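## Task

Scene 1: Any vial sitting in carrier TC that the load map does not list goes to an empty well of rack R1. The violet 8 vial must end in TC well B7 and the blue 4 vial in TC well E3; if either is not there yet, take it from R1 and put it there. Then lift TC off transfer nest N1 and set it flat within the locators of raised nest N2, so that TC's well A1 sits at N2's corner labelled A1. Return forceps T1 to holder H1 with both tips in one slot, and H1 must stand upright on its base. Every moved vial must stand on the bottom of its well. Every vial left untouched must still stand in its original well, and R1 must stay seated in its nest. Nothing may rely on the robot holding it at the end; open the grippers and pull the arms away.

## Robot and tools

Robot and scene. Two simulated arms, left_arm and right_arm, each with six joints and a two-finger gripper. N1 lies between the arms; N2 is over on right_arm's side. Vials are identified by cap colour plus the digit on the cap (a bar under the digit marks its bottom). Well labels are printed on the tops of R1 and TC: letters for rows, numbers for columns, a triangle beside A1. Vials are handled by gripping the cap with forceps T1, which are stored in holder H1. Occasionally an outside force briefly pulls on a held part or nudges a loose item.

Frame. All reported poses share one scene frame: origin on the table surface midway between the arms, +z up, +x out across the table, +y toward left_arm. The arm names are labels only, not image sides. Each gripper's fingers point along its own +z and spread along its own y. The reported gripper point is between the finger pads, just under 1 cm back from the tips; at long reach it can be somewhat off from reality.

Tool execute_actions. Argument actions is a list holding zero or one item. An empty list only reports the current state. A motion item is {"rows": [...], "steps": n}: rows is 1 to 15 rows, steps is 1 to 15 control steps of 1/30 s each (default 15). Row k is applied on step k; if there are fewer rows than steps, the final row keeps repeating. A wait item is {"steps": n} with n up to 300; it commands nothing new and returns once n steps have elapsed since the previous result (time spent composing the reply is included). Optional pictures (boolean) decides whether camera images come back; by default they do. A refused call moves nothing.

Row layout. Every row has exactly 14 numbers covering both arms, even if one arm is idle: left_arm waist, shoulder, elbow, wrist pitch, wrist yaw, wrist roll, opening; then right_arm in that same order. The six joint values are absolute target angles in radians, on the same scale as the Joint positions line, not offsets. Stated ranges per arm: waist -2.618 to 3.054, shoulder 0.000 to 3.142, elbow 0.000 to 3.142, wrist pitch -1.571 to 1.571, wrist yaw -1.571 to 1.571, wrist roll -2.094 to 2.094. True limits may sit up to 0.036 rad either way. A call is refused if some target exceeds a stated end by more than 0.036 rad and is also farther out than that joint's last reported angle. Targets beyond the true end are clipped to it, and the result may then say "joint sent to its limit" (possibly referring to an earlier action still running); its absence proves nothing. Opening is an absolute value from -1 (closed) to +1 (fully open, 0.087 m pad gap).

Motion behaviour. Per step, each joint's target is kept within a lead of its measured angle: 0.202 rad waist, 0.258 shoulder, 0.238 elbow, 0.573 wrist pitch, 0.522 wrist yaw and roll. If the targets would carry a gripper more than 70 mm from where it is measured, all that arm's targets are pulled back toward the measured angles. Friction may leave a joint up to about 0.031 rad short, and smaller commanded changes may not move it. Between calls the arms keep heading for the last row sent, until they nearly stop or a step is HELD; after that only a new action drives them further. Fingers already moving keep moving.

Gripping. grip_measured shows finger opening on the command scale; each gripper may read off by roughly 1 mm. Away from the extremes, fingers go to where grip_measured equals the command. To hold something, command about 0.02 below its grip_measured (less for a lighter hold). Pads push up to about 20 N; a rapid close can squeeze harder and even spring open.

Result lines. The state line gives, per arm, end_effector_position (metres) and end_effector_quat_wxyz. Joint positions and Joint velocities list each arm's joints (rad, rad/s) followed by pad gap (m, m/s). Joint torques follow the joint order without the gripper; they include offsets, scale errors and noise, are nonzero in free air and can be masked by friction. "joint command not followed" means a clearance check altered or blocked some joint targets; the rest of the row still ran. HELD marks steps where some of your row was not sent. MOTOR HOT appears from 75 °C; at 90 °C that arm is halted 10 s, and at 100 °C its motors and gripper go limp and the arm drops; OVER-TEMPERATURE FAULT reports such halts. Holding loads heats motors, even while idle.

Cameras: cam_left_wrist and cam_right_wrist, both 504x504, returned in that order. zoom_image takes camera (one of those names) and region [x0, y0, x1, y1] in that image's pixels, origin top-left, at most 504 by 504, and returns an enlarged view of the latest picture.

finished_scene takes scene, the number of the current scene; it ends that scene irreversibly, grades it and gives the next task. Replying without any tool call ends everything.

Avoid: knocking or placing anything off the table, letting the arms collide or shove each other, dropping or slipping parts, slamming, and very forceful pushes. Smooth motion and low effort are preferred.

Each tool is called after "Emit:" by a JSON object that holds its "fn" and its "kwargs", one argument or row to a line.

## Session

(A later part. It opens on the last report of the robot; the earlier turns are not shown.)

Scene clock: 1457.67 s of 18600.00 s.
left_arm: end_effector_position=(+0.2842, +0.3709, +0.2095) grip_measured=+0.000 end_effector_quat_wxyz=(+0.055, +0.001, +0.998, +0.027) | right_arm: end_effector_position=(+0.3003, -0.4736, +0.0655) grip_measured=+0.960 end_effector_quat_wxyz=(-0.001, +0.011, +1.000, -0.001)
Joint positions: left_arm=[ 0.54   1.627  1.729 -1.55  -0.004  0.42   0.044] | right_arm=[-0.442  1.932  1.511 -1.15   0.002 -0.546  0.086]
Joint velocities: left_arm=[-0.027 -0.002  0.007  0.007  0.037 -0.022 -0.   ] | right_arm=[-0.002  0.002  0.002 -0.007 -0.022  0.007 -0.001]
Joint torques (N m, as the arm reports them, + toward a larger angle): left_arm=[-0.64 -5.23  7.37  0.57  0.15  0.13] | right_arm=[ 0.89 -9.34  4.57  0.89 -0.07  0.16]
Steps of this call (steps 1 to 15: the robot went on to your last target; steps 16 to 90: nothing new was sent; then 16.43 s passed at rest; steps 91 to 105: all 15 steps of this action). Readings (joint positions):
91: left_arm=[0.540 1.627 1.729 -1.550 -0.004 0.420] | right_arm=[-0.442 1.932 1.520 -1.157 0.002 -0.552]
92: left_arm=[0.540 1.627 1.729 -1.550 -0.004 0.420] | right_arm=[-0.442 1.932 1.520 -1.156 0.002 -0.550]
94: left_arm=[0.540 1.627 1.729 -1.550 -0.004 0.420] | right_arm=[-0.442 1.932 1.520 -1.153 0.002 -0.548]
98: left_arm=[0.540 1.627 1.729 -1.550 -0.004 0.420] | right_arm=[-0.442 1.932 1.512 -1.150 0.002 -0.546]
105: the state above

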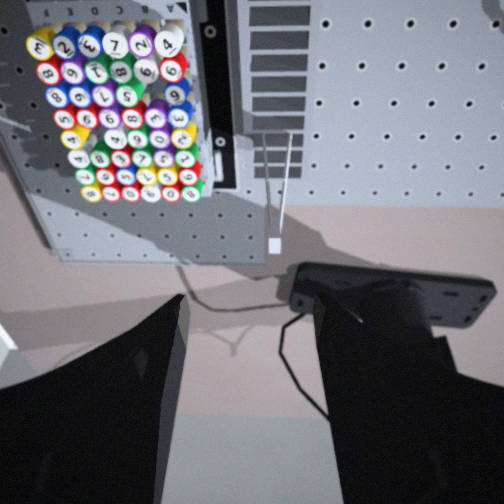

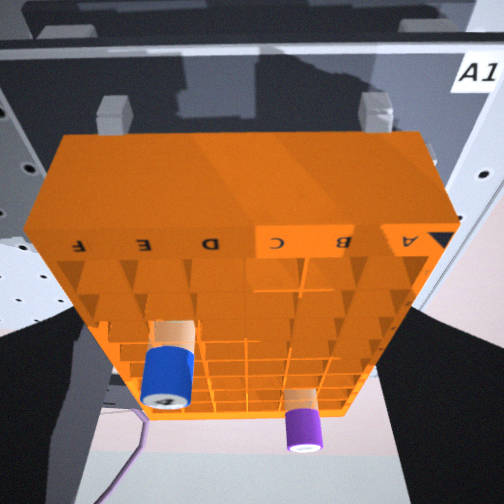

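Emit:
{"fn": "execute_actions", "kwargs": {
  "actions": [
    {"rows":[[0.532,1.625,1.75,-1.56,0,0.415,0,-0.44,1.92,1.5,-1.13,0.012,-0.536,0.94],[0.532,1.625,1.75,-1.56,0,0.415,0,-0.44,1.92,1.5,-1.13,0.018,-0.536,0.94]],"steps":15}
  ]
}}

Emit:
{"fn": "zoom_image", "kwargs": {
  "camera": "cam_right_wrist",
  "region": [20, 40, 220, 200]
}}

Emit:
{"fn": "zoom_image", "kwargs": {
  "camera": "cam_right_wrist",
  "region": [270, 40, 470, 200]
}}

Scene clock: 1467.70 s of 18600.00 s.
left_arm: end_effector_position=(+0.2842, +0.3709, +0.2095) grip_measured=+0.000 end_effector_quat_wxyz=(+0.055, +0.001, +0.998, +0.027) | right_arm: end_effector_position=(+0.3000, -0.4741, +0.0656) grip_measured=+0.960 end_effector_quat_wxyz=(-0.002, +0.012, +1.000, -0.002)
Joint positions: left_arm=[ 0.54   1.627  1.729 -1.55  -0.004  0.42   0.044] | right_arm=[-0.442  1.932  1.511 -1.15   0.006 -0.544  0.086]
Joint velocities: left_arm=[-0.007  0.002 -0.007 -0.066  0.11   0.007  0.   ] | right_arm=[ 0.002  0.002 -0.017 -0.037 -0.037  0.022  0.001]
Joint torques (N m, as the arm reports them, + toward a larger angle): left_arm=[-0.64 -5.23  7.38  0.57  0.15  0.13] | right_arm=[ 0.27 -9.26  4.97  0.82  0.08  0.14]
Steps of this call (steps 1 to 15: the robot went on to your last target; steps 16 to 90: nothing new was sent; then 6.53 s passed at rest; steps 91 to 105: all 15 steps of this action). Readings (joint positions):
91: left_arm=[0.540 1.627 1.729 -1.550 -0.004 0.420] | right_arm=[-0.442 1.932 1.511 -1.150 0.003 -0.546]
92: left_arm=[0.540 1.627 1.729 -1.550 -0.004 0.420] | right_arm=[-0.442 1.932 1.511 -1.150 0.003 -0.546]
94: left_arm=[0.540 1.627 1.729 -1.550 -0.004 0.420] | right_arm=[-0.442 1.932 1.511 -1.150 0.005 -0.545]
98: left_arm=[0.540 1.627 1.729 -1.550 -0.004 0.420] | right_arm=[-0.442 1.932 1.511 -1.150 0.006 -0.545]
105: the state above

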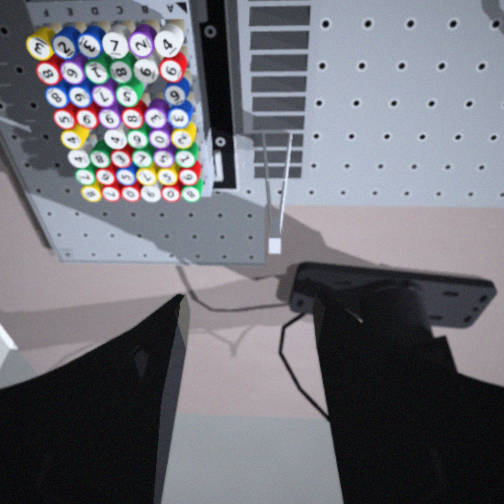

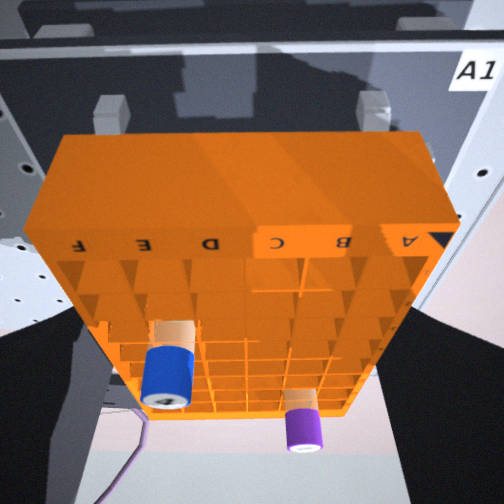

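Region (20, 40, 220, 200) of cam_right_wrist's 504x504 image, scaled by 2.520, with more detail than that image has; it fills the top 403 rows of this view, and the rest is white.

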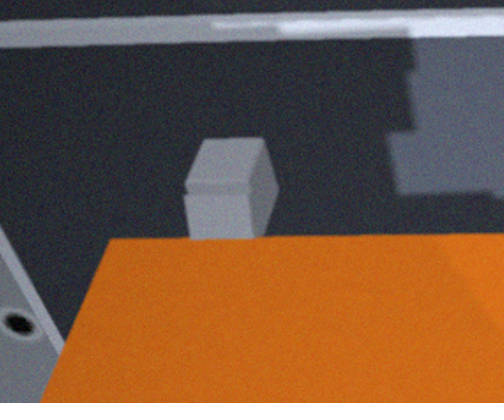

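Region (270, 40, 470, 200) of cam_right_wrist's 504x504 image, scaled by 2.520, with more detail than that image has; it fills the top 403 rows of this view, and the rest is white.

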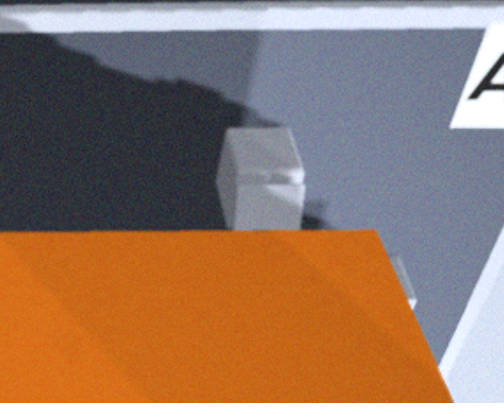

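Emit:
{"fn": "execute_actions", "kwargs": {
  "actions": [
    {"rows":[[0.532,1.625,1.75,-1.56,0,0.415,0,-0.44,1.92,1.5,-1.13,0.018,-0.55,0.94],[0.532,1.625,1.75,-1.56,0,0.415,0,-0.44,1.92,1.5,-1.13,0.018,-0.558,0.94],[0.532,1.625,1.75,-1.56,0,0.415,0,-0.44,1.92,1.5,-1.13,0.018,-0.558,0.94],[0.532,1.625,1.75,-1.56,0,0.415,0,-0.44,1.92,1.5,-1.13,0.018,-0.558,0.94],[0.532,1.625,1.75,-1.56,0,0.415,0,-0.44,1.92,1.5,-1.13,0.018,-0.558,0.94],[0.532,1.625,1.75,-1.56,0,0.415,0,-0.44,1.92,1.495,-1.125,0.018,-0.558,0.94],[0.532,1.625,1.75,-1.56,0,0.415,0,-0.44,1.92,1.49,-1.12,0.018,-0.558,0.94],[0.532,1.625,1.75,-1.56,0,0.415,0,-0.44,1.92,1.486,-1.116,0.018,-0.558,0.94]],"steps":15}
  ]
}}

Emit:
{"fn": "zoom_image", "kwargs": {
  "camera": "cam_right_wrist",
  "region": [0, 40, 504, 240]
}}

Scene clock: 1483.07 s of 18600.00 s.
left_arm: end_effector_position=(+0.2842, +0.3709, +0.2095) grip_measured=+0.000 end_effector_quat_wxyz=(+0.055, +0.001, +0.998, +0.027) | right_arm: end_effector_position=(+0.3002, -0.4745, +0.0656) grip_measured=+0.960 end_effector_quat_wxyz=(-0.002, +0.010, +1.000, -0.003)
Joint positions: left_arm=[ 0.54   1.627  1.729 -1.55  -0.004  0.42   0.044] | right_arm=[-0.442  1.932  1.511 -1.149  0.007 -0.547  0.086]
Joint velocities: left_arm=[ 0.002  0.002 -0.007 -0.081 -0.051 -0.066 -0.   ] | right_arm=[-0.007 -0.002  0.007 -0.022 -0.007  0.022 -0.001]
Joint torques (N m, as the arm reports them, + toward a larger angle): left_arm=[-0.64 -5.22  7.38  0.57  0.15  0.13] | right_arm=[ 0.27 -9.27  3.84  0.98  0.07 -0.01]
Steps of this call (steps 1 to 15: the robot went on to your last target; steps 16 to 90: nothing new was sent; then 11.87 s passed at rest; steps 91 to 105: all 15 steps of this action). Readings (joint positions):
91: left_arm=[0.540 1.627 1.729 -1.550 -0.004 0.420] | right_arm=[-0.442 1.932 1.511 -1.150 0.006 -0.544]
92: left_arm=[0.540 1.627 1.729 -1.550 -0.004 0.420] | right_arm=[-0.442 1.932 1.511 -1.150 0.006 -0.545]
94: left_arm=[0.540 1.627 1.729 -1.550 -0.004 0.420] | right_arm=[-0.442 1.932 1.511 -1.150 0.006 -0.546]
98: left_arm=[0.540 1.627 1.729 -1.550 -0.004 0.420] | right_arm=[-0.442 1.932 1.511 -1.149 0.007 -0.547]
105: the state above

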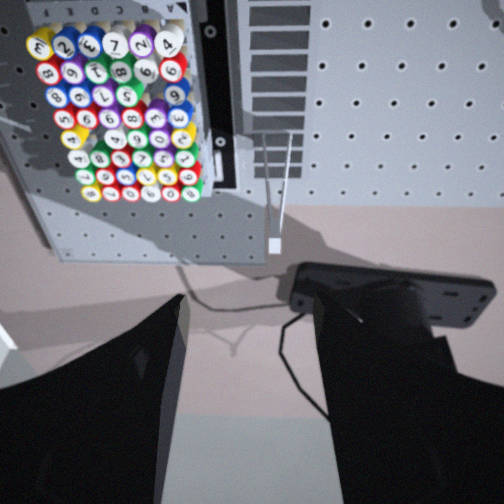

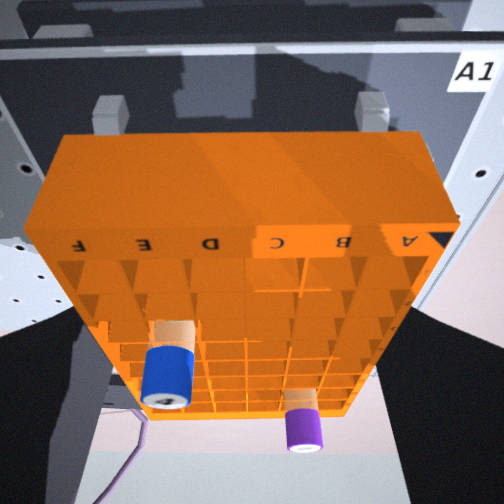

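Region (0, 40, 504, 240) of cam_right_wrist's 504x504 image, scaled by 1.000; it fills the top 200 rows of this view, and the rest is white.

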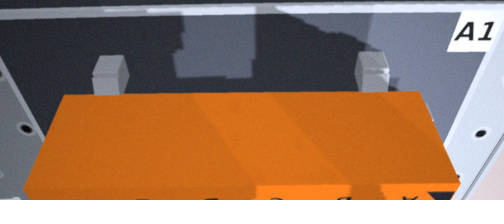

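Emit:
{"fn": "execute_actions", "kwargs": {
  "actions": [
    {"rows":[[0.47,1.625,1.75,-1.45,0,0.39,0,-0.44,1.92,1.51,-1.14,0.018,-0.558,0.94],[0.4,1.625,1.75,-1.35,0,0.36,0,-0.44,1.92,1.51,-1.14,0.018,-0.558,0.94],[0.32,1.625,1.75,-1.25,0,0.33,0,-0.44,1.92,1.51,-1.14,0.018,-0.558,0.94],[0.24,1.625,1.74,-1.15,0,0.3,0,-0.44,1.92,1.51,-1.14,0.018,-0.558,0.94],[0.16,1.625,1.72,-1.05,0,0.27,0,-0.44,1.92,1.51,-1.14,0.018,-0.558,0.94],[0.08,1.625,1.7,-0.95,0,0.24,0,-0.44,1.92,1.51,-1.14,0.018,-0.558,0.94],[0,1.64,1.67,-0.85,0,0.21,0,-0.44,1.92,1.51,-1.14,0.018,-0.558,0.94],[-0.08,1.66,1.64,-0.75,0,0.18,0,-0.44,1.92,1.51,-1.14,0.018,-0.558,0.94],[-0.16,1.68,1.61,-0.65,0,0.15,0,-0.44,1.92,1.51,-1.14,0.018,-0.558,0.94],[-0.24,1.7,1.58,-0.55,0,0.12,0,-0.44,1.92,1.51,-1.14,0.018,-0.558,0.94],[-0.32,1.72,1.55,-0.45,0,0.09,0,-0.44,1.92,1.51,-1.14,0.018,-0.558,0.94],[-0.4,1.74,1.52,-0.35,0,0.06,0,-0.44,1.92,1.51,-1.14,0.018,-0.558,0.94],[-0.48,1.76,1.49,-0.25,0,0.03,0,-0.44,1.92,1.51,-1.14,0.018,-0.558,0.94],[-0.56,1.78,1.46,-0.15,0,0,0,-0.44,1.92,1.51,-1.14,0.018,-0.558,0.94],[-0.64,1.8,1.43,-0.05,0,0,0,-0.44,1.92,1.51,-1.14,0.018,-0.558,0.94]],"steps":15}
  ],
  "pictures": false
}}

Emit:
{"fn": "execute_actions", "kwargs": {
  "actions": [
    {"rows":[[-0.7,1.83,1.4,0.1,0,0,0,-0.44,1.92,1.51,-1.14,0.018,-0.558,0.94],[-0.74,1.86,1.36,0.2,0,0,0,-0.44,1.92,1.51,-1.14,0.018,-0.558,0.94],[-0.78,1.9,1.32,0.32,0,0,0,-0.44,1.92,1.51,-1.14,0.018,-0.558,0.94],[-0.82,1.94,1.28,0.44,0,0,0,-0.44,1.92,1.51,-1.14,0.018,-0.558,0.94],[-0.86,1.98,1.24,0.56,0,0,0,-0.44,1.92,1.51,-1.14,0.018,-0.558,0.94],[-0.9,2.02,1.2,0.68,0,0,0,-0.44,1.92,1.51,-1.14,0.018,-0.558,0.94],[-0.93,2.06,1.16,0.8,0,0,0,-0.44,1.92,1.51,-1.14,0.018,-0.558,0.94],[-0.96,2.1,1.12,0.92,0,0,0,-0.44,1.92,1.51,-1.14,0.018,-0.558,0.94],[-0.99,2.14,1.08,1.04,0,0,0,-0.44,1.92,1.51,-1.14,0.018,-0.558,0.94],[-1.02,2.18,1.04,1.16,0,0,0,-0.44,1.92,1.51,-1.14,0.018,-0.558,0.94],[-1.05,2.2,1.02,1.28,0,0,0,-0.44,1.92,1.51,-1.14,0.018,-0.558,0.94],[-1.07,2.2,1.0,1.4,0,0,0,-0.44,1.92,1.51,-1.14,0.018,-0.558,0.94],[-1.09,2.2,1.0,1.5,0,0,0,-0.44,1.92,1.51,-1.14,0.018,-0.558,0.94],[-1.11,2.2,1.0,1.55,0,0,0,-0.44,1.92,1.51,-1.14,0.018,-0.558,0.94]],"steps":15}
  ],
  "pictures": false
}}

Emit:
{"fn": "execute_actions", "kwargs": {
  "actions": [
    {"steps":40}
  ]
}}

Scene clock: 1523.63 s of 18600.00 s.
left_arm: end_effector_position=(+0.4701, +0.1768, +0.1951) grip_measured=+0.000 end_effector_quat_wxyz=(+0.338, +0.172, +0.925, +0.004) | right_arm: end_effector_position=(+0.3002, -0.4745, +0.0656) grip_measured=+0.960 end_effector_quat_wxyz=(-0.002, +0.010, +1.000, -0.003)
Joint positions: left_arm=[-0.064  1.687  1.598 -0.792 -0.01   0.183  0.044] | right_arm=[-0.442  1.932  1.511 -1.149  0.007 -0.547  0.086]
Joint velocities: left_arm=[-0.984  0.481 -0.701  1.678 -0.037 -0.491 -0.002] | right_arm=[-0.002 -0.002  0.002  0.051 -0.037 -0.022 -0.   ]
Joint torques (N m, as the arm reports them, + toward a larger angle): left_arm=[-0.53 -5.09  4.92  1.38  0.13  0.09] | right_arm=[ 0.27 -9.27  5.78  0.69  0.07 -0.01]
Steps of this call (steps 1 to 15: the robot went on to your last target; steps 16 to 90: nothing new was sent; then 37.07 s passed at rest; steps 91 to 105: all 15 steps of this action). Readings (joint positions):
91: left_arm=[0.533 1.627 1.729 -1.542 -0.007 0.415] | right_arm=[-0.442 1.932 1.511 -1.149 0.007 -0.547]
92: left_arm=[0.509 1.627 1.729 -1.519 -0.011 0.405] | right_arm=[-0.442 1.932 1.511 -1.149 0.007 -0.547]
94: left_arm=[0.414 1.627 1.729 -1.434 -0.014 0.379] | right_arm=[-0.442 1.932 1.511 -1.149 0.007 -0.547]
98: left_arm=[0.209 1.627 1.721 -1.210 -0.012 0.317] | right_arm=[-0.442 1.932 1.511 -1.149 0.007 -0.547]
105: the state above

Scene clock: 1524.13 s of 18600.00 s.
left_arm: end_effector_position=(+0.4672, -0.0317, +0.0331) grip_measured=-0.001 end_effector_quat_wxyz=(+0.395, +0.295, +0.867, -0.074) | right_arm: end_effector_position=(+0.3002, -0.4745, +0.0656) grip_measured=+0.960 end_effector_quat_wxyz=(-0.002, +0.010, +1.000, -0.003)
Joint positions: left_arm=[-0.498  1.991  1.245 -0.001 -0.079  0.07   0.044] | right_arm=[-0.442  1.932  1.511 -1.149  0.007 -0.547  0.086]
Joint velocities: left_arm=[-0.452 -0.095 -0.535  2.147  0.212 -0.286  0.001] | right_arm=[-0.002  0.007  0.002  0.066 -0.007 -0.051 -0.001]
Joint torques (N m, as the arm reports them, + toward a larger angle): left_arm=[-4.42 -1.    2.3   0.97  0.28  0.11] | right_arm=[ 0.28 -9.27  5.77  0.68  0.07 -0.01]
Steps of this call (steps 1 to 15: all 15 steps of this action). Readings (joint positions):
1: left_arm=[-0.099 1.705 1.573 -0.735 -0.010 0.166] | right_arm=[-0.442 1.932 1.511 -1.149 0.007 -0.547]
2: left_arm=[-0.134 1.726 1.546 -0.679 -0.010 0.151] | right_arm=[-0.442 1.932 1.511 -1.149 0.007 -0.547]
4: left_arm=[-0.201 1.773 1.491 -0.571 -0.010 0.126] | right_arm=[-0.442 1.932 1.511 -1.149 0.007 -0.547]
8: left_arm=[-0.325 1.895 1.380 -0.372 -0.009 0.091] | right_arm=[-0.442 1.932 1.511 -1.149 0.007 -0.547]
15: the state above

Scene clock: 1525.47 s of 18600.00 s.
left_arm: end_effector_position=(+0.2368, -0.2949, +0.1759) grip_measured=+0.000 end_effector_quat_wxyz=(+0.673, +0.328, +0.463, -0.475) | right_arm: end_effector_position=(+0.3002, -0.4745, +0.0656) grip_measured=+0.960 end_effector_quat_wxyz=(-0.002, +0.010, +1.000, -0.003)
Joint positions: left_arm=[-1.116  2.196  1.029  1.53  -0.007  0.006  0.044] | right_arm=[-0.442  1.932  1.511 -1.149  0.007 -0.547  0.086]
Joint velocities: left_arm=[ 0.017 -0.002 -0.022 -0.11   0.051  0.007  0.001] | right_arm=[-0.027 -0.007 -0.007 -0.037  0.051  0.037 -0.001]
Joint torques (N m, as the arm reports them, + toward a larger angle): left_arm=[ 0.48 -8.31  3.11  1.83  0.15  0.12] | right_arm=[ 0.27 -9.26  5.79  0.69  0.07 -0.01]
Steps of this call (steps 1 to 40: the robot went on to your last target). Readings (joint positions):
1: left_arm=[-0.519 1.997 1.228 0.070 -0.077 0.063] | right_arm=[-0.442 1.932 1.511 -1.149 0.007 -0.547]
2: left_arm=[-0.546 2.012 1.207 0.139 -0.088 0.063] | right_arm=[-0.442 1.932 1.511 -1.149 0.007 -0.547]
4: left_arm=[-0.594 2.029 1.169 0.281 -0.095 0.054] | right_arm=[-0.442 1.932 1.511 -1.149 0.007 -0.547]
8: left_arm=[-0.719 2.098 1.106 0.595 -0.100 0.041] | right_arm=[-0.442 1.932 1.511 -1.149 0.007 -0.547]
40: the state above

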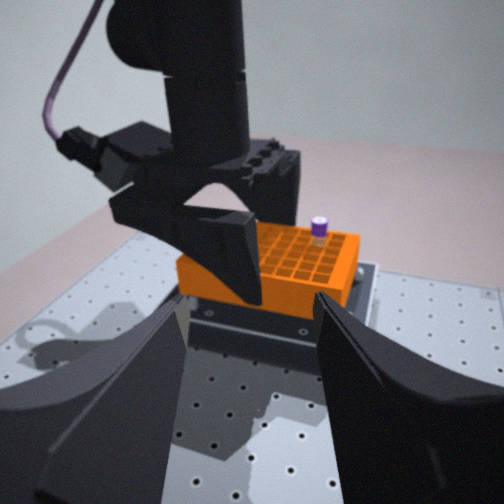

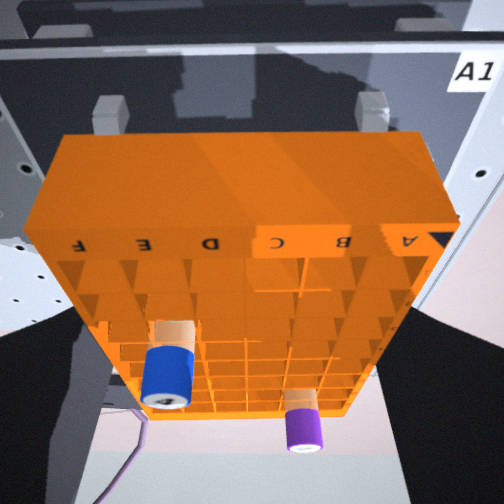

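Emit:
{"fn": "execute_actions", "kwargs": {
  "actions": [
    {"rows":[[-1.13,2.22,0.98,1.55,0,0,0.3,-0.44,1.92,1.51,-1.14,0.018,-0.558,0.94],[-1.14,2.24,0.96,1.55,0,0,0.6,-0.44,1.92,1.51,-1.14,0.018,-0.558,0.94],[-1.15,2.26,0.94,1.55,0,0,1,-0.44,1.92,1.51,-1.14,0.018,-0.558,0.94],[-1.16,2.28,0.92,1.55,0,0,1,-0.44,1.92,1.51,-1.14,0.018,-0.558,0.94],[-1.16,2.3,0.9,1.55,0,0,1,-0.44,1.92,1.51,-1.14,0.018,-0.558,0.94]],"steps":15}
  ]
}}

Scene clock: 1532.87 s of 18600.00 s.
left_arm: end_effector_position=(+0.2072, -0.2817, +0.0705) grip_measured=+1.000 end_effector_quat_wxyz=(+0.606, +0.392, +0.527, -0.448) | right_arm: end_effector_position=(+0.3002, -0.4745, +0.0656) grip_measured=+0.960 end_effector_quat_wxyz=(-0.002, +0.010, +1.000, -0.003)
Joint positions: left_arm=[-1.158  2.31   0.913  1.534 -0.006  0.005  0.087] | right_arm=[-0.442  1.932  1.511 -1.149  0.007 -0.547  0.086]
Joint velocities: left_arm=[-0.012  0.007  0.017  0.022 -0.007 -0.022  0.   ] | right_arm=[-0.017 -0.007 -0.002 -0.022  0.139 -0.007  0.   ]
Joint torques (N m, as the arm reports them, + toward a larger angle): left_arm=[ 0.03 -9.19  3.31  2.01  0.12  0.13] | right_arm=[ 0.28 -9.26  5.77  0.68  0.07 -0.01]
Steps of this call (steps 1 to 30: the robot went on to your last target; steps 31 to 90: nothing new was sent; then 3.90 s passed at rest; steps 91 to 105: all 15 steps of this action). Readings (joint positions):
91: left_arm=[-1.116 2.196 1.026 1.533 -0.007 0.005] | right_arm=[-0.442 1.932 1.511 -1.149 0.007 -0.547]
92: left_arm=[-1.118 2.198 1.018 1.538 -0.007 0.005] | right_arm=[-0.442 1.932 1.511 -1.149 0.007 -0.547]
94: left_arm=[-1.128 2.215 0.989 1.551 -0.007 0.005] | right_arm=[-0.442 1.932 1.511 -1.149 0.007 -0.547]
98: left_arm=[-1.155 2.288 0.927 1.546 -0.006 0.005] | right_arm=[-0.442 1.932 1.511 -1.149 0.007 -0.547]
105: the state above

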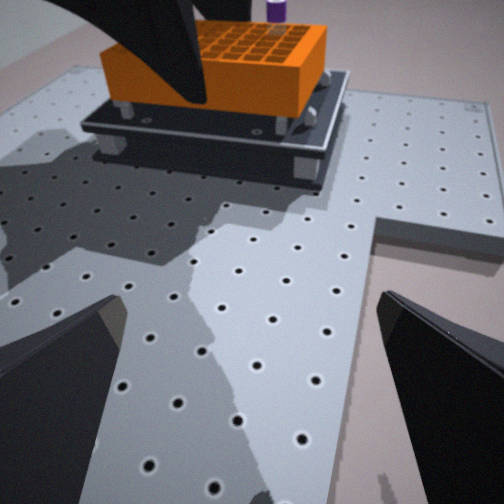

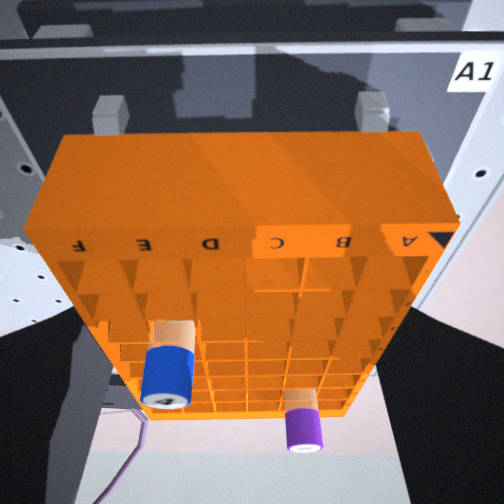

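Emit:
{"fn": "zoom_image", "kwargs": {
  "camera": "cam_left_wrist",
  "region": [240, 50, 360, 160]
}}

Emit:
{"fn": "zoom_image", "kwargs": {
  "camera": "cam_left_wrist",
  "region": [80, 50, 220, 150]
}}

Region (240, 50, 360, 160) of cam_left_wrist's 504x504 image, scaled by 4.200, with more detail than that image has; it fills the top 462 rows of this view, and the rest is white.

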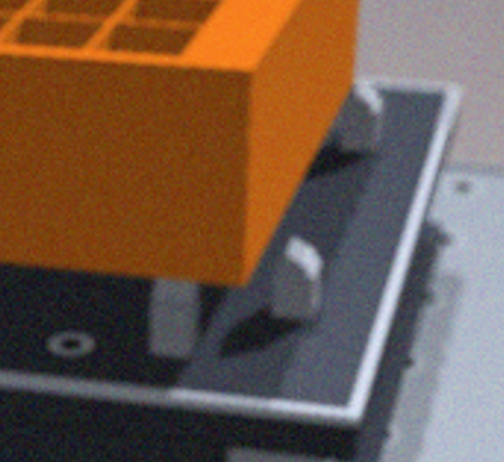

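Region (80, 50, 220, 150) of cam_left_wrist's 504x504 image, scaled by 3.600, with more detail than that image has; it fills the top 360 rows of this view, and the rest is white.

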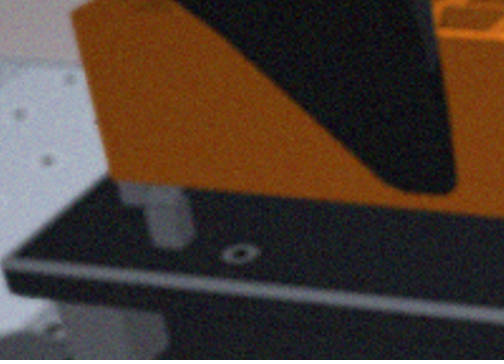

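Emit:
{"fn": "execute_actions", "kwargs": {
  "actions": [
    {"rows":[[-1.16,2.3,0.9,1.55,0,0,1,-0.44,1.92,1.53,-1.15,0.018,-0.565,0.94],[-1.16,2.3,0.9,1.55,0,0,1,-0.44,1.92,1.535,-1.15,0.018,-0.57,0.94]],"steps":15}
  ]
}}

Emit:
{"fn": "zoom_image", "kwargs": {
  "camera": "cam_left_wrist",
  "region": [240, 50, 360, 160]
}}

Emit:
{"fn": "zoom_image", "kwargs": {
  "camera": "cam_left_wrist",
  "region": [80, 50, 220, 150]
}}

Scene clock: 1550.47 s of 18600.00 s.
left_arm: end_effector_position=(+0.2072, -0.2817, +0.0706) grip_measured=+1.000 end_effector_quat_wxyz=(+0.607, +0.392, +0.527, -0.448) | right_arm: end_effector_position=(+0.3001, -0.4753, +0.0656) grip_measured=+0.960 end_effector_quat_wxyz=(-0.002, +0.004, +1.000, -0.003)
Joint positions: left_arm=[-1.158  2.31   0.913  1.534 -0.006  0.005  0.087] | right_arm=[-0.442  1.932  1.511 -1.149  0.008 -0.56   0.086]
Joint velocities: left_arm=[-0.012 -0.007  0.007 -0.022  0.007  0.007  0.   ] | right_arm=[-0.007 -0.017 -0.002 -0.022  0.022 -0.095  0.   ]
Joint torques (N m, as the arm reports them, + toward a larger angle): left_arm=[-0.13 -9.14  3.28  1.99  0.14  0.13] | right_arm=[ 0.27 -9.27  7.79  0.56  0.06 -0.01]
Steps of this call (steps 1 to 15: the robot went on to your last target; steps 16 to 90: nothing new was sent; then 14.10 s passed at rest; steps 91 to 105: all 15 steps of this action). Readings (joint positions):
91: left_arm=[-1.158 2.310 0.913 1.534 -0.006 0.005] | right_arm=[-0.442 1.932 1.511 -1.149 0.007 -0.549]
92: left_arm=[-1.158 2.310 0.913 1.534 -0.006 0.005] | right_arm=[-0.442 1.932 1.511 -1.149 0.008 -0.551]
94: left_arm=[-1.158 2.310 0.913 1.534 -0.006 0.005] | right_arm=[-0.442 1.932 1.511 -1.149 0.008 -0.554]
98: left_arm=[-1.158 2.310 0.913 1.534 -0.006 0.005] | right_arm=[-0.442 1.932 1.511 -1.149 0.008 -0.558]
105: the state above

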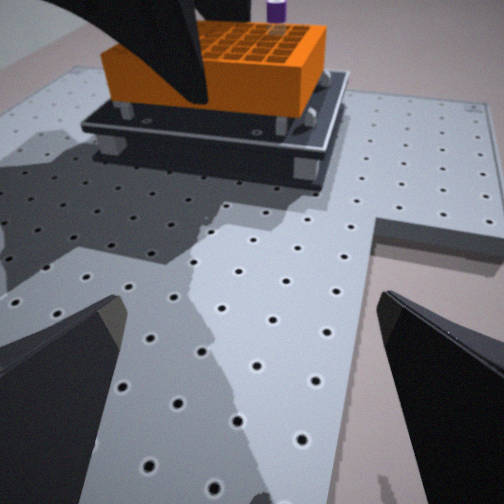

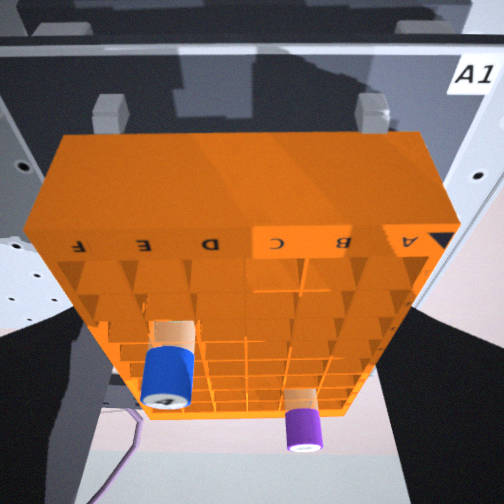

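Region (240, 50, 360, 160) of cam_left_wrist's 504x504 image, scaled by 4.200, with more detail than that image has; it fills the top 462 rows of this view, and the rest is white.

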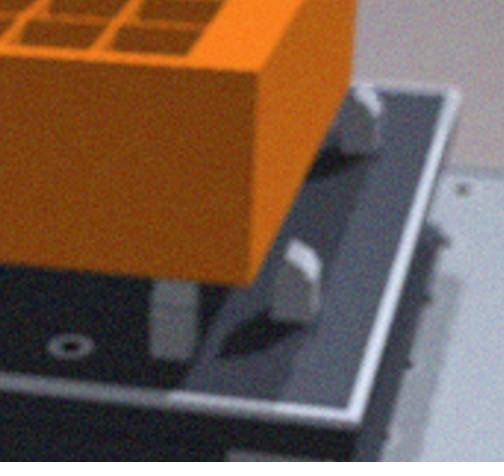

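Region (80, 50, 220, 150) of cam_left_wrist's 504x504 image, scaled by 3.600, with more detail than that image has; it fills the top 360 rows of this view, and the rest is white.

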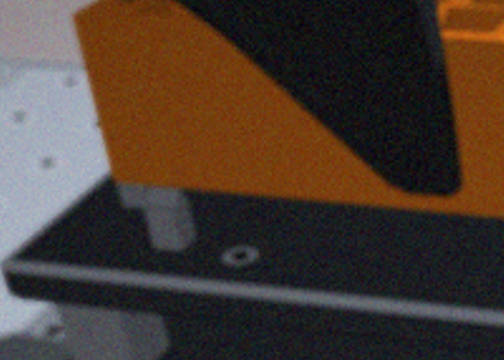

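Emit:
{"fn": "execute_actions", "kwargs": {
  "actions": [
    {"rows":[[-1.16,2.3,0.9,1.55,0,0,1,-0.44,1.92,1.51,-1.135,0.018,-0.57,0.94],[-1.16,2.3,0.9,1.55,0,0,1,-0.44,1.92,1.495,-1.13,0.018,-0.57,0.94],[-1.16,2.3,0.9,1.55,0,0,1,-0.44,1.92,1.49,-1.124,0.018,-0.57,0.94],[-1.16,2.3,0.9,1.55,0,0,1,-0.44,1.92,1.487,-1.118,0.018,-0.57,0.94],[-1.16,2.3,0.9,1.55,0,0,1,-0.44,1.92,1.485,-1.114,0.018,-0.57,0.94],[-1.16,2.3,0.9,1.55,0,0,1,-0.44,1.92,1.483,-1.112,0.018,-0.57,0.94]],"steps":15}
  ]
}}

Emit:
{"fn": "zoom_image", "kwargs": {
  "camera": "cam_left_wrist",
  "region": [80, 20, 360, 170]
}}

Scene clock: 1561.70 s of 18600.00 s.
left_arm: end_effector_position=(+0.2072, -0.2817, +0.0706) grip_measured=+1.000 end_effector_quat_wxyz=(+0.607, +0.392, +0.527, -0.448) | right_arm: end_effector_position=(+0.2996, -0.4755, +0.0624) grip_measured=+0.960 end_effector_quat_wxyz=(-0.002, +0.002, +1.000, -0.005)
Joint positions: left_arm=[-1.158  2.31   0.913  1.534 -0.006  0.005  0.087] | right_arm=[-0.442  1.932  1.498 -1.135  0.01  -0.563  0.086]
Joint velocities: left_arm=[-0.002  0.017  0.007  0.037  0.066  0.022  0.   ] | right_arm=[ 0.007  0.012 -0.002  0.037 -0.007 -0.037 -0.002]
Joint torques (N m, as the arm reports them, + toward a larger angle): left_arm=[-0.12 -9.13  3.28  1.99  0.14  0.12] | right_arm=[ 0.28 -9.25  4.65  0.86  0.03  0.03]
Steps of this call (steps 1 to 15: the robot went on to your last target; steps 16 to 90: nothing new was sent; then 7.73 s passed at rest; steps 91 to 105: all 15 steps of this action). Readings (joint positions):
91: left_arm=[-1.158 2.310 0.913 1.534 -0.006 0.005] | right_arm=[-0.442 1.932 1.511 -1.149 0.008 -0.560]
92: left_arm=[-1.158 2.310 0.913 1.534 -0.006 0.005] | right_arm=[-0.442 1.932 1.511 -1.148 0.008 -0.560]
94: left_arm=[-1.158 2.310 0.913 1.534 -0.006 0.005] | right_arm=[-0.442 1.932 1.511 -1.147 0.008 -0.560]
98: left_arm=[-1.158 2.310 0.913 1.534 -0.006 0.005] | right_arm=[-0.442 1.932 1.499 -1.138 0.010 -0.563]
105: the state above

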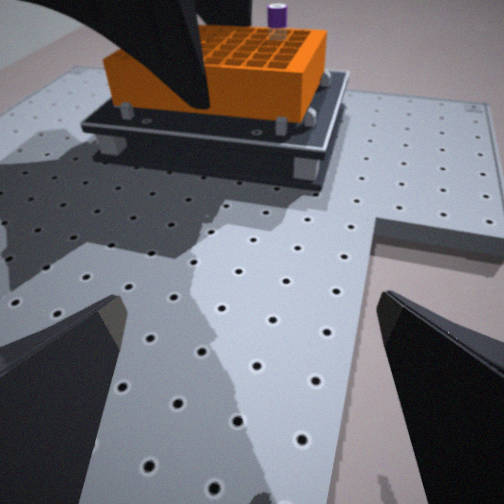

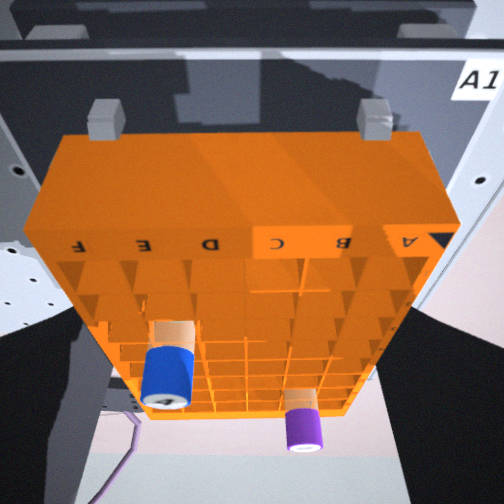

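Region (80, 20, 360, 170) of cam_left_wrist's 504x504 image, scaled by 1.800, with more detail than that image has; it fills the top 270 rows of this view, and the rest is white.

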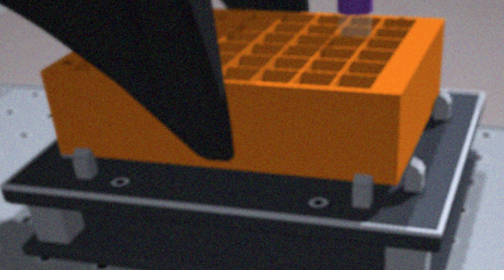

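In. Continue ~6 mm.

Emit:
{"fn": "execute_actions", "kwargs": {
  "actions": [
    {"rows":[[-1.16,2.3,0.9,1.55,0,0,1,-0.44,1.92,1.477,-1.106,0.018,-0.57,0.94],[-1.16,2.3,0.9,1.55,0,0,1,-0.44,1.92,1.474,-1.1,0.018,-0.57,0.94],[-1.16,2.3,0.9,1.55,0,0,1,-0.44,1.92,1.472,-1.096,0.018,-0.57,0.94],[-1.16,2.3,0.9,1.55,0,0,1,-0.44,1.92,1.47,-1.093,0.018,-0.57,0.94],[-1.16,2.3,0.9,1.55,0,0,1,-0.44,1.92,1.468,-1.09,0.018,-0.57,0.94],[-1.16,2.3,0.9,1.55,0,0,1,-0.44,1.92,1.466,-1.088,0.018,-0.57,0.94],[-1.16,2.3,0.9,1.55,0,0,1,-0.44,1.92,1.464,-1.086,0.018,-0.57,0.94],[-1.16,2.3,0.9,1.55,0,0,1,-0.44,1.92,1.462,-1.084,0.018,-0.57,0.94],[-1.16,2.3,0.9,1.55,0,0,1,-0.44,1.92,1.46,-1.082,0.018,-0.57,0.94],[-1.16,2.3,0.9,1.55,0,0,1,-0.44,1.92,1.458,-1.08,0.018,-0.57,0.94],[-1.16,2.3,0.9,1.55,0,0,1,-0.44,1.92,1.456,-1.08,0.018,-0.57,0.94]],"steps":15}
  ]
}}

Emit:
{"fn": "zoom_image", "kwargs": {
  "camera": "cam_left_wrist",
  "region": [80, 20, 360, 170]
}}

Scene clock: 1569.90 s of 18600.00 s.
left_arm: end_effector_position=(+0.2072, -0.2817, +0.0706) grip_measured=+1.000 end_effector_quat_wxyz=(+0.607, +0.392, +0.527, -0.448) | right_arm: end_effector_position=(+0.2992, -0.4755, +0.0583) grip_measured=+0.960 end_effector_quat_wxyz=(-0.002, +0.002, +1.000, -0.006)
Joint positions: left_arm=[-1.158  2.31   0.913  1.534 -0.006  0.005  0.087] | right_arm=[-0.442  1.932  1.481 -1.116  0.011 -0.564  0.086]
Joint velocities: left_arm=[ 0.002 -0.002  0.002  0.022 -0.066 -0.007  0.   ] | right_arm=[ 0.012 -0.017 -0.002  0.022 -0.139 -0.095 -0.   ]
Joint torques (N m, as the arm reports them, + toward a larger angle): left_arm=[-0.13 -9.14  3.28  1.99  0.14  0.12] | right_arm=[ 0.28 -9.24  3.77  1.03  0.03  0.03]
Steps of this call (steps 1 to 15: the robot went on to your last target; steps 16 to 90: nothing new was sent; then 4.70 s passed at rest; steps 91 to 105: all 15 steps of this action). Readings (joint positions):
91: left_arm=[-1.158 2.310 0.913 1.534 -0.006 0.005] | right_arm=[-0.442 1.932 1.498 -1.134 0.010 -0.563]
92: left_arm=[-1.158 2.310 0.913 1.534 -0.006 0.005] | right_arm=[-0.442 1.932 1.496 -1.133 0.010 -0.563]
94: left_arm=[-1.158 2.310 0.913 1.534 -0.006 0.005] | right_arm=[-0.442 1.932 1.490 -1.127 0.010 -0.563]
98: left_arm=[-1.158 2.310 0.913 1.534 -0.006 0.005] | right_arm=[-0.442 1.932 1.482 -1.117 0.011 -0.564]
105: the state above

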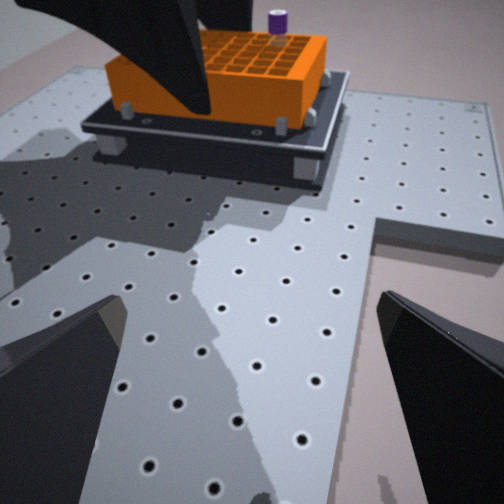

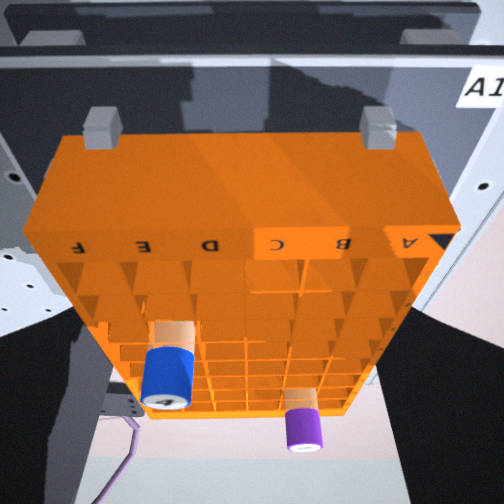

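Region (80, 20, 360, 170) of cam_left_wrist's 504x504 image, scaled by 1.800, with more detail than that image has; it fills the top 270 rows of this view, and the rest is white.

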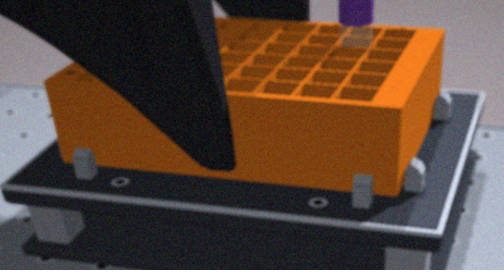

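Emit:
{"fn": "execute_actions", "kwargs": {
  "actions": []
}}

Scene clock: 1601.13 s of 18600.00 s.
left_arm: end_effector_position=(+0.2072, -0.2817, +0.0706) grip_measured=+1.000 end_effector_quat_wxyz=(+0.607, +0.392, +0.527, -0.448) | right_arm: end_effector_position=(+0.2992, -0.4755, +0.0583) grip_measured=+0.960 end_effector_quat_wxyz=(-0.002, +0.002, +1.000, -0.006)
Joint positions: left_arm=[-1.158  2.31   0.913  1.534 -0.006  0.005  0.087] | right_arm=[-0.442  1.932  1.481 -1.116  0.011 -0.564  0.086]
Joint velocities: left_arm=[-0.012 -0.002  0.007  0.022 -0.066  0.022  0.   ] | right_arm=[-0.007 -0.012 -0.007  0.007 -0.037 -0.037 -0.   ]
Joint torques (N m, as the arm reports them, + toward a larger angle): left_arm=[-0.13 -9.14  3.27  2.    0.14  0.13] | right_arm=[ 0.27 -9.24  3.77  1.03  0.03  0.03]
Steps of this call (steps 1 to 15: the robot went on to your last target; steps 16 to 90: nothing new was sent; then 28.23 s passed at rest). Readings (joint positions):
1: left_arm=[-1.158 2.310 0.913 1.534 -0.006 0.005] | right_arm=[-0.442 1.932 1.481 -1.116 0.011 -0.564]
2: left_arm=[-1.158 2.310 0.913 1.534 -0.006 0.005] | right_arm=[-0.442 1.932 1.481 -1.116 0.011 -0.564]
4: left_arm=[-1.158 2.310 0.913 1.534 -0.006 0.005] | right_arm=[-0.442 1.932 1.481 -1.116 0.011 -0.564]
8: left_arm=[-1.158 2.310 0.913 1.534 -0.006 0.005] | right_arm=[-0.442 1.932 1.481 -1.116 0.011 -0.564]
90: the state above
All arms were judged still, so your last target was given up. Only a new action makes them travel on or press farther. Fingers that are still opening or closing keep moving.

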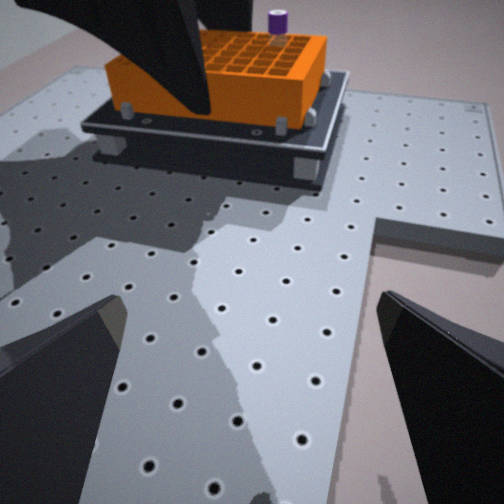

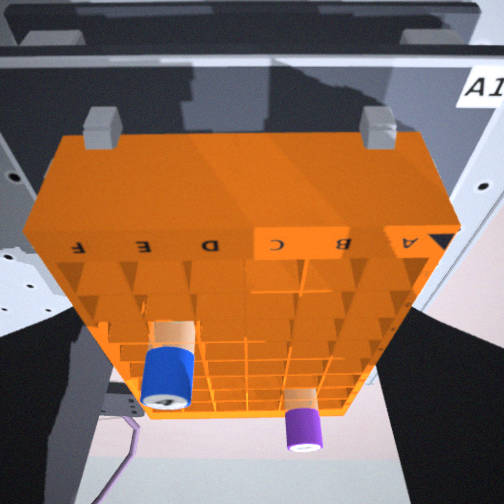

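Emit:
{"fn": "execute_actions", "kwargs": {
  "actions": [
    {"rows":[[-1.16,2.3,0.9,1.55,0,0,1,-0.44,1.925,1.47,-1.10,0.014,-0.567,0.94],[-1.16,2.3,0.9,1.55,0,0,1,-0.44,1.93,1.48,-1.115,0.011,-0.565,0.94],[-1.16,2.3,0.9,1.55,0,0,1,-0.44,1.93,1.48,-1.115,0.011,-0.565,0.94],[-1.16,2.3,0.9,1.55,0,0,1,-0.44,1.93,1.48,-1.115,0.011,-0.565,0.96],[-1.16,2.3,0.9,1.55,0,0,1,-0.44,1.93,1.48,-1.115,0.011,-0.565,0.98],[-1.16,2.3,0.9,1.55,0,0,1,-0.44,1.93,1.48,-1.115,0.011,-0.565,1]],"steps":15}
  ]
}}

Scene clock: 1607.53 s of 18600.00 s.
left_arm: end_effector_position=(+0.2072, -0.2817, +0.0706) grip_measured=+1.000 end_effector_quat_wxyz=(+0.607, +0.392, +0.527, -0.448) | right_arm: end_effector_position=(+0.2992, -0.4755, +0.0583) grip_measured=+1.000 end_effector_quat_wxyz=(-0.002, +0.002, +1.000, -0.006)
Joint positions: left_arm=[-1.158  2.31   0.913  1.534 -0.006  0.005  0.087] | right_arm=[-0.442  1.932  1.481 -1.116  0.011 -0.564  0.087]
Joint velocities: left_arm=[ 0.002  0.017 -0.002  0.066  0.007  0.037  0.   ] | right_arm=[ 0.002  0.002 -0.002  0.007 -0.051 -0.051  0.   ]
Joint torques (N m, as the arm reports them, + toward a larger angle): left_arm=[-0.13 -9.14  3.28  2.    0.14  0.13] | right_arm=[ 0.26 -8.51  5.72  0.6  -0.04  0.07]
Steps of this call (steps 1 to 90: nothing new was sent; then 2.90 s passed at rest; steps 91 to 105: all 15 steps of this action). Readings (joint positions):
91: left_arm=[-1.158 2.310 0.913 1.534 -0.006 0.005] | right_arm=[-0.442 1.932 1.481 -1.116 0.011 -0.564]
92: left_arm=[-1.158 2.310 0.913 1.534 -0.006 0.005] | right_arm=[-0.442 1.932 1.481 -1.116 0.011 -0.564]
94: left_arm=[-1.158 2.310 0.913 1.534 -0.006 0.005] | right_arm=[-0.442 1.932 1.481 -1.116 0.011 -0.564]
98: left_arm=[-1.158 2.310 0.913 1.534 -0.006 0.005] | right_arm=[-0.442 1.932 1.481 -1.116 0.011 -0.564]
105: the state above

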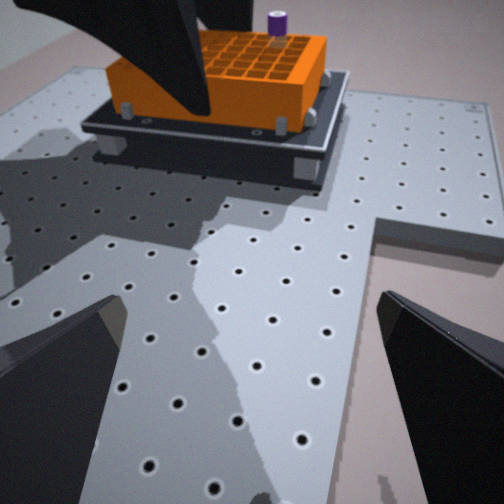

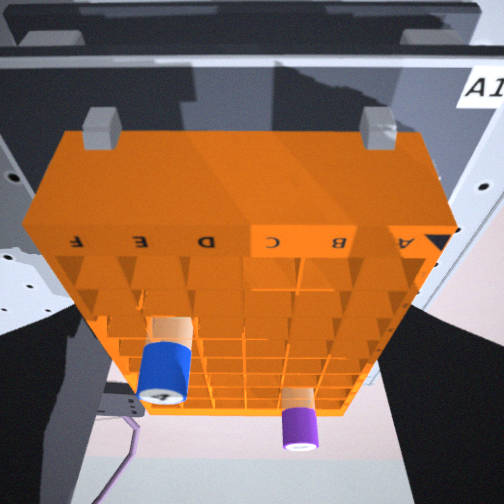

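Emit:
{"fn": "execute_actions", "kwargs": {
  "actions": [
    {"rows":[[-1.16,2.3,0.9,1.55,0,0,1,-0.44,1.912,1.500,-1.135,0.011,-0.565,1],[-1.16,2.29,0.9,1.55,0,0,1,-0.44,1.911,1.508,-1.145,0.011,-0.565,1],[-1.16,2.28,0.9,1.55,0,0,1,-0.44,1.910,1.514,-1.152,0.011,-0.565,1],[-1.16,2.27,0.9,1.55,0,0,1,-0.44,1.908,1.520,-1.159,0.011,-0.565,1],[-1.16,2.26,0.9,1.55,0,0,1,-0.44,1.907,1.526,-1.166,0.011,-0.565,1],[-1.16,2.25,0.9,1.55,0,0,1,-0.44,1.906,1.532,-1.173,0.011,-0.565,1],[-1.16,2.24,0.9,1.55,0,0,1,-0.44,1.904,1.538,-1.180,0.011,-0.565,1],[-1.16,2.23,0.9,1.55,0,0,1,-0.44,1.903,1.544,-1.187,0.011,-0.565,1],[-1.16,2.22,0.9,1.55,0,0,1,-0.44,1.902,1.550,-1.194,0.011,-0.565,1],[-1.16,2.21,0.9,1.55,0,0,1,-0.44,1.901,1.556,-1.201,0.011,-0.565,1],[-1.16,2.20,0.9,1.55,0,0,1,-0.44,1.900,1.562,-1.208,0.011,-0.565,1],[-1.16,2.19,0.9,1.55,0,0,1,-0.44,1.899,1.568,-1.214,0.011,-0.565,1],[-1.16,2.18,0.9,1.55,0,0,1,-0.44,1.898,1.576,-1.220,0.011,-0.565,1],[-1.16,2.17,0.9,1.55,0,0,1,-0.44,1.897,1.584,-1.226,0.011,-0.565,1],[-1.16,2.16,0.9,1.55,0,0,1,-0.44,1.896,1.592,-1.230,0.011,-0.565,1]],"steps":15}
  ]
}}

Scene clock: 1627.73 s of 18600.00 s.
left_arm: end_effector_position=(+0.2076, -0.2829, +0.1336) grip_measured=+1.000 end_effector_quat_wxyz=(+0.637, +0.365, +0.490, -0.471) | right_arm: end_effector_position=(+0.3008, -0.4765, +0.0806) grip_measured=+1.000 end_effector_quat_wxyz=(+0.002, +0.002, +1.000, -0.008)
Joint positions: left_arm=[-1.158  2.193  0.913  1.535 -0.006  0.005  0.087] | right_arm=[-0.442  1.918  1.552 -1.194  0.011 -0.564  0.087]
Joint velocities: left_arm=[-0.017 -0.291 -0.007  0.022 -0.051  0.007  0.   ] | right_arm=[-0.002 -0.027  0.203 -0.198 -0.007  0.037  0.   ]
Joint torques (N m, as the arm reports them, + toward a larger angle): left_arm=[-0.12 -9.35  3.61  1.87  0.14  0.13] | right_arm=[ 0.28 -9.86  8.07  0.52 -0.04  0.06]
Steps of this call (steps 1 to 15: the robot went on to your last target; steps 16 to 90: nothing new was sent; then 16.70 s passed at rest; steps 91 to 105: all 15 steps of this action). Readings (joint positions):
91: left_arm=[-1.158 2.310 0.913 1.534 -0.006 0.005] | right_arm=[-0.442 1.932 1.481 -1.117 0.011 -0.564]
92: left_arm=[-1.158 2.310 0.913 1.534 -0.006 0.005] | right_arm=[-0.442 1.932 1.481 -1.118 0.011 -0.564]
94: left_arm=[-1.158 2.306 0.913 1.534 -0.006 0.005] | right_arm=[-0.442 1.932 1.483 -1.127 0.011 -0.564]
98: left_arm=[-1.158 2.271 0.913 1.534 -0.006 0.005] | right_arm=[-0.442 1.929 1.506 -1.149 0.011 -0.564]
105: the state above

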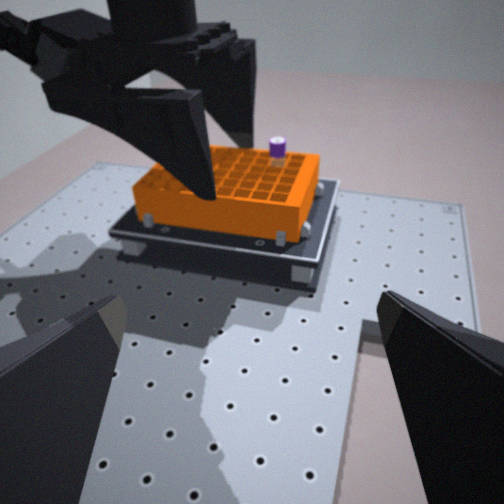

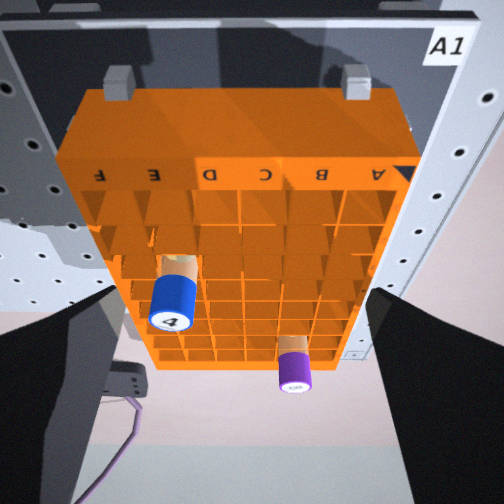

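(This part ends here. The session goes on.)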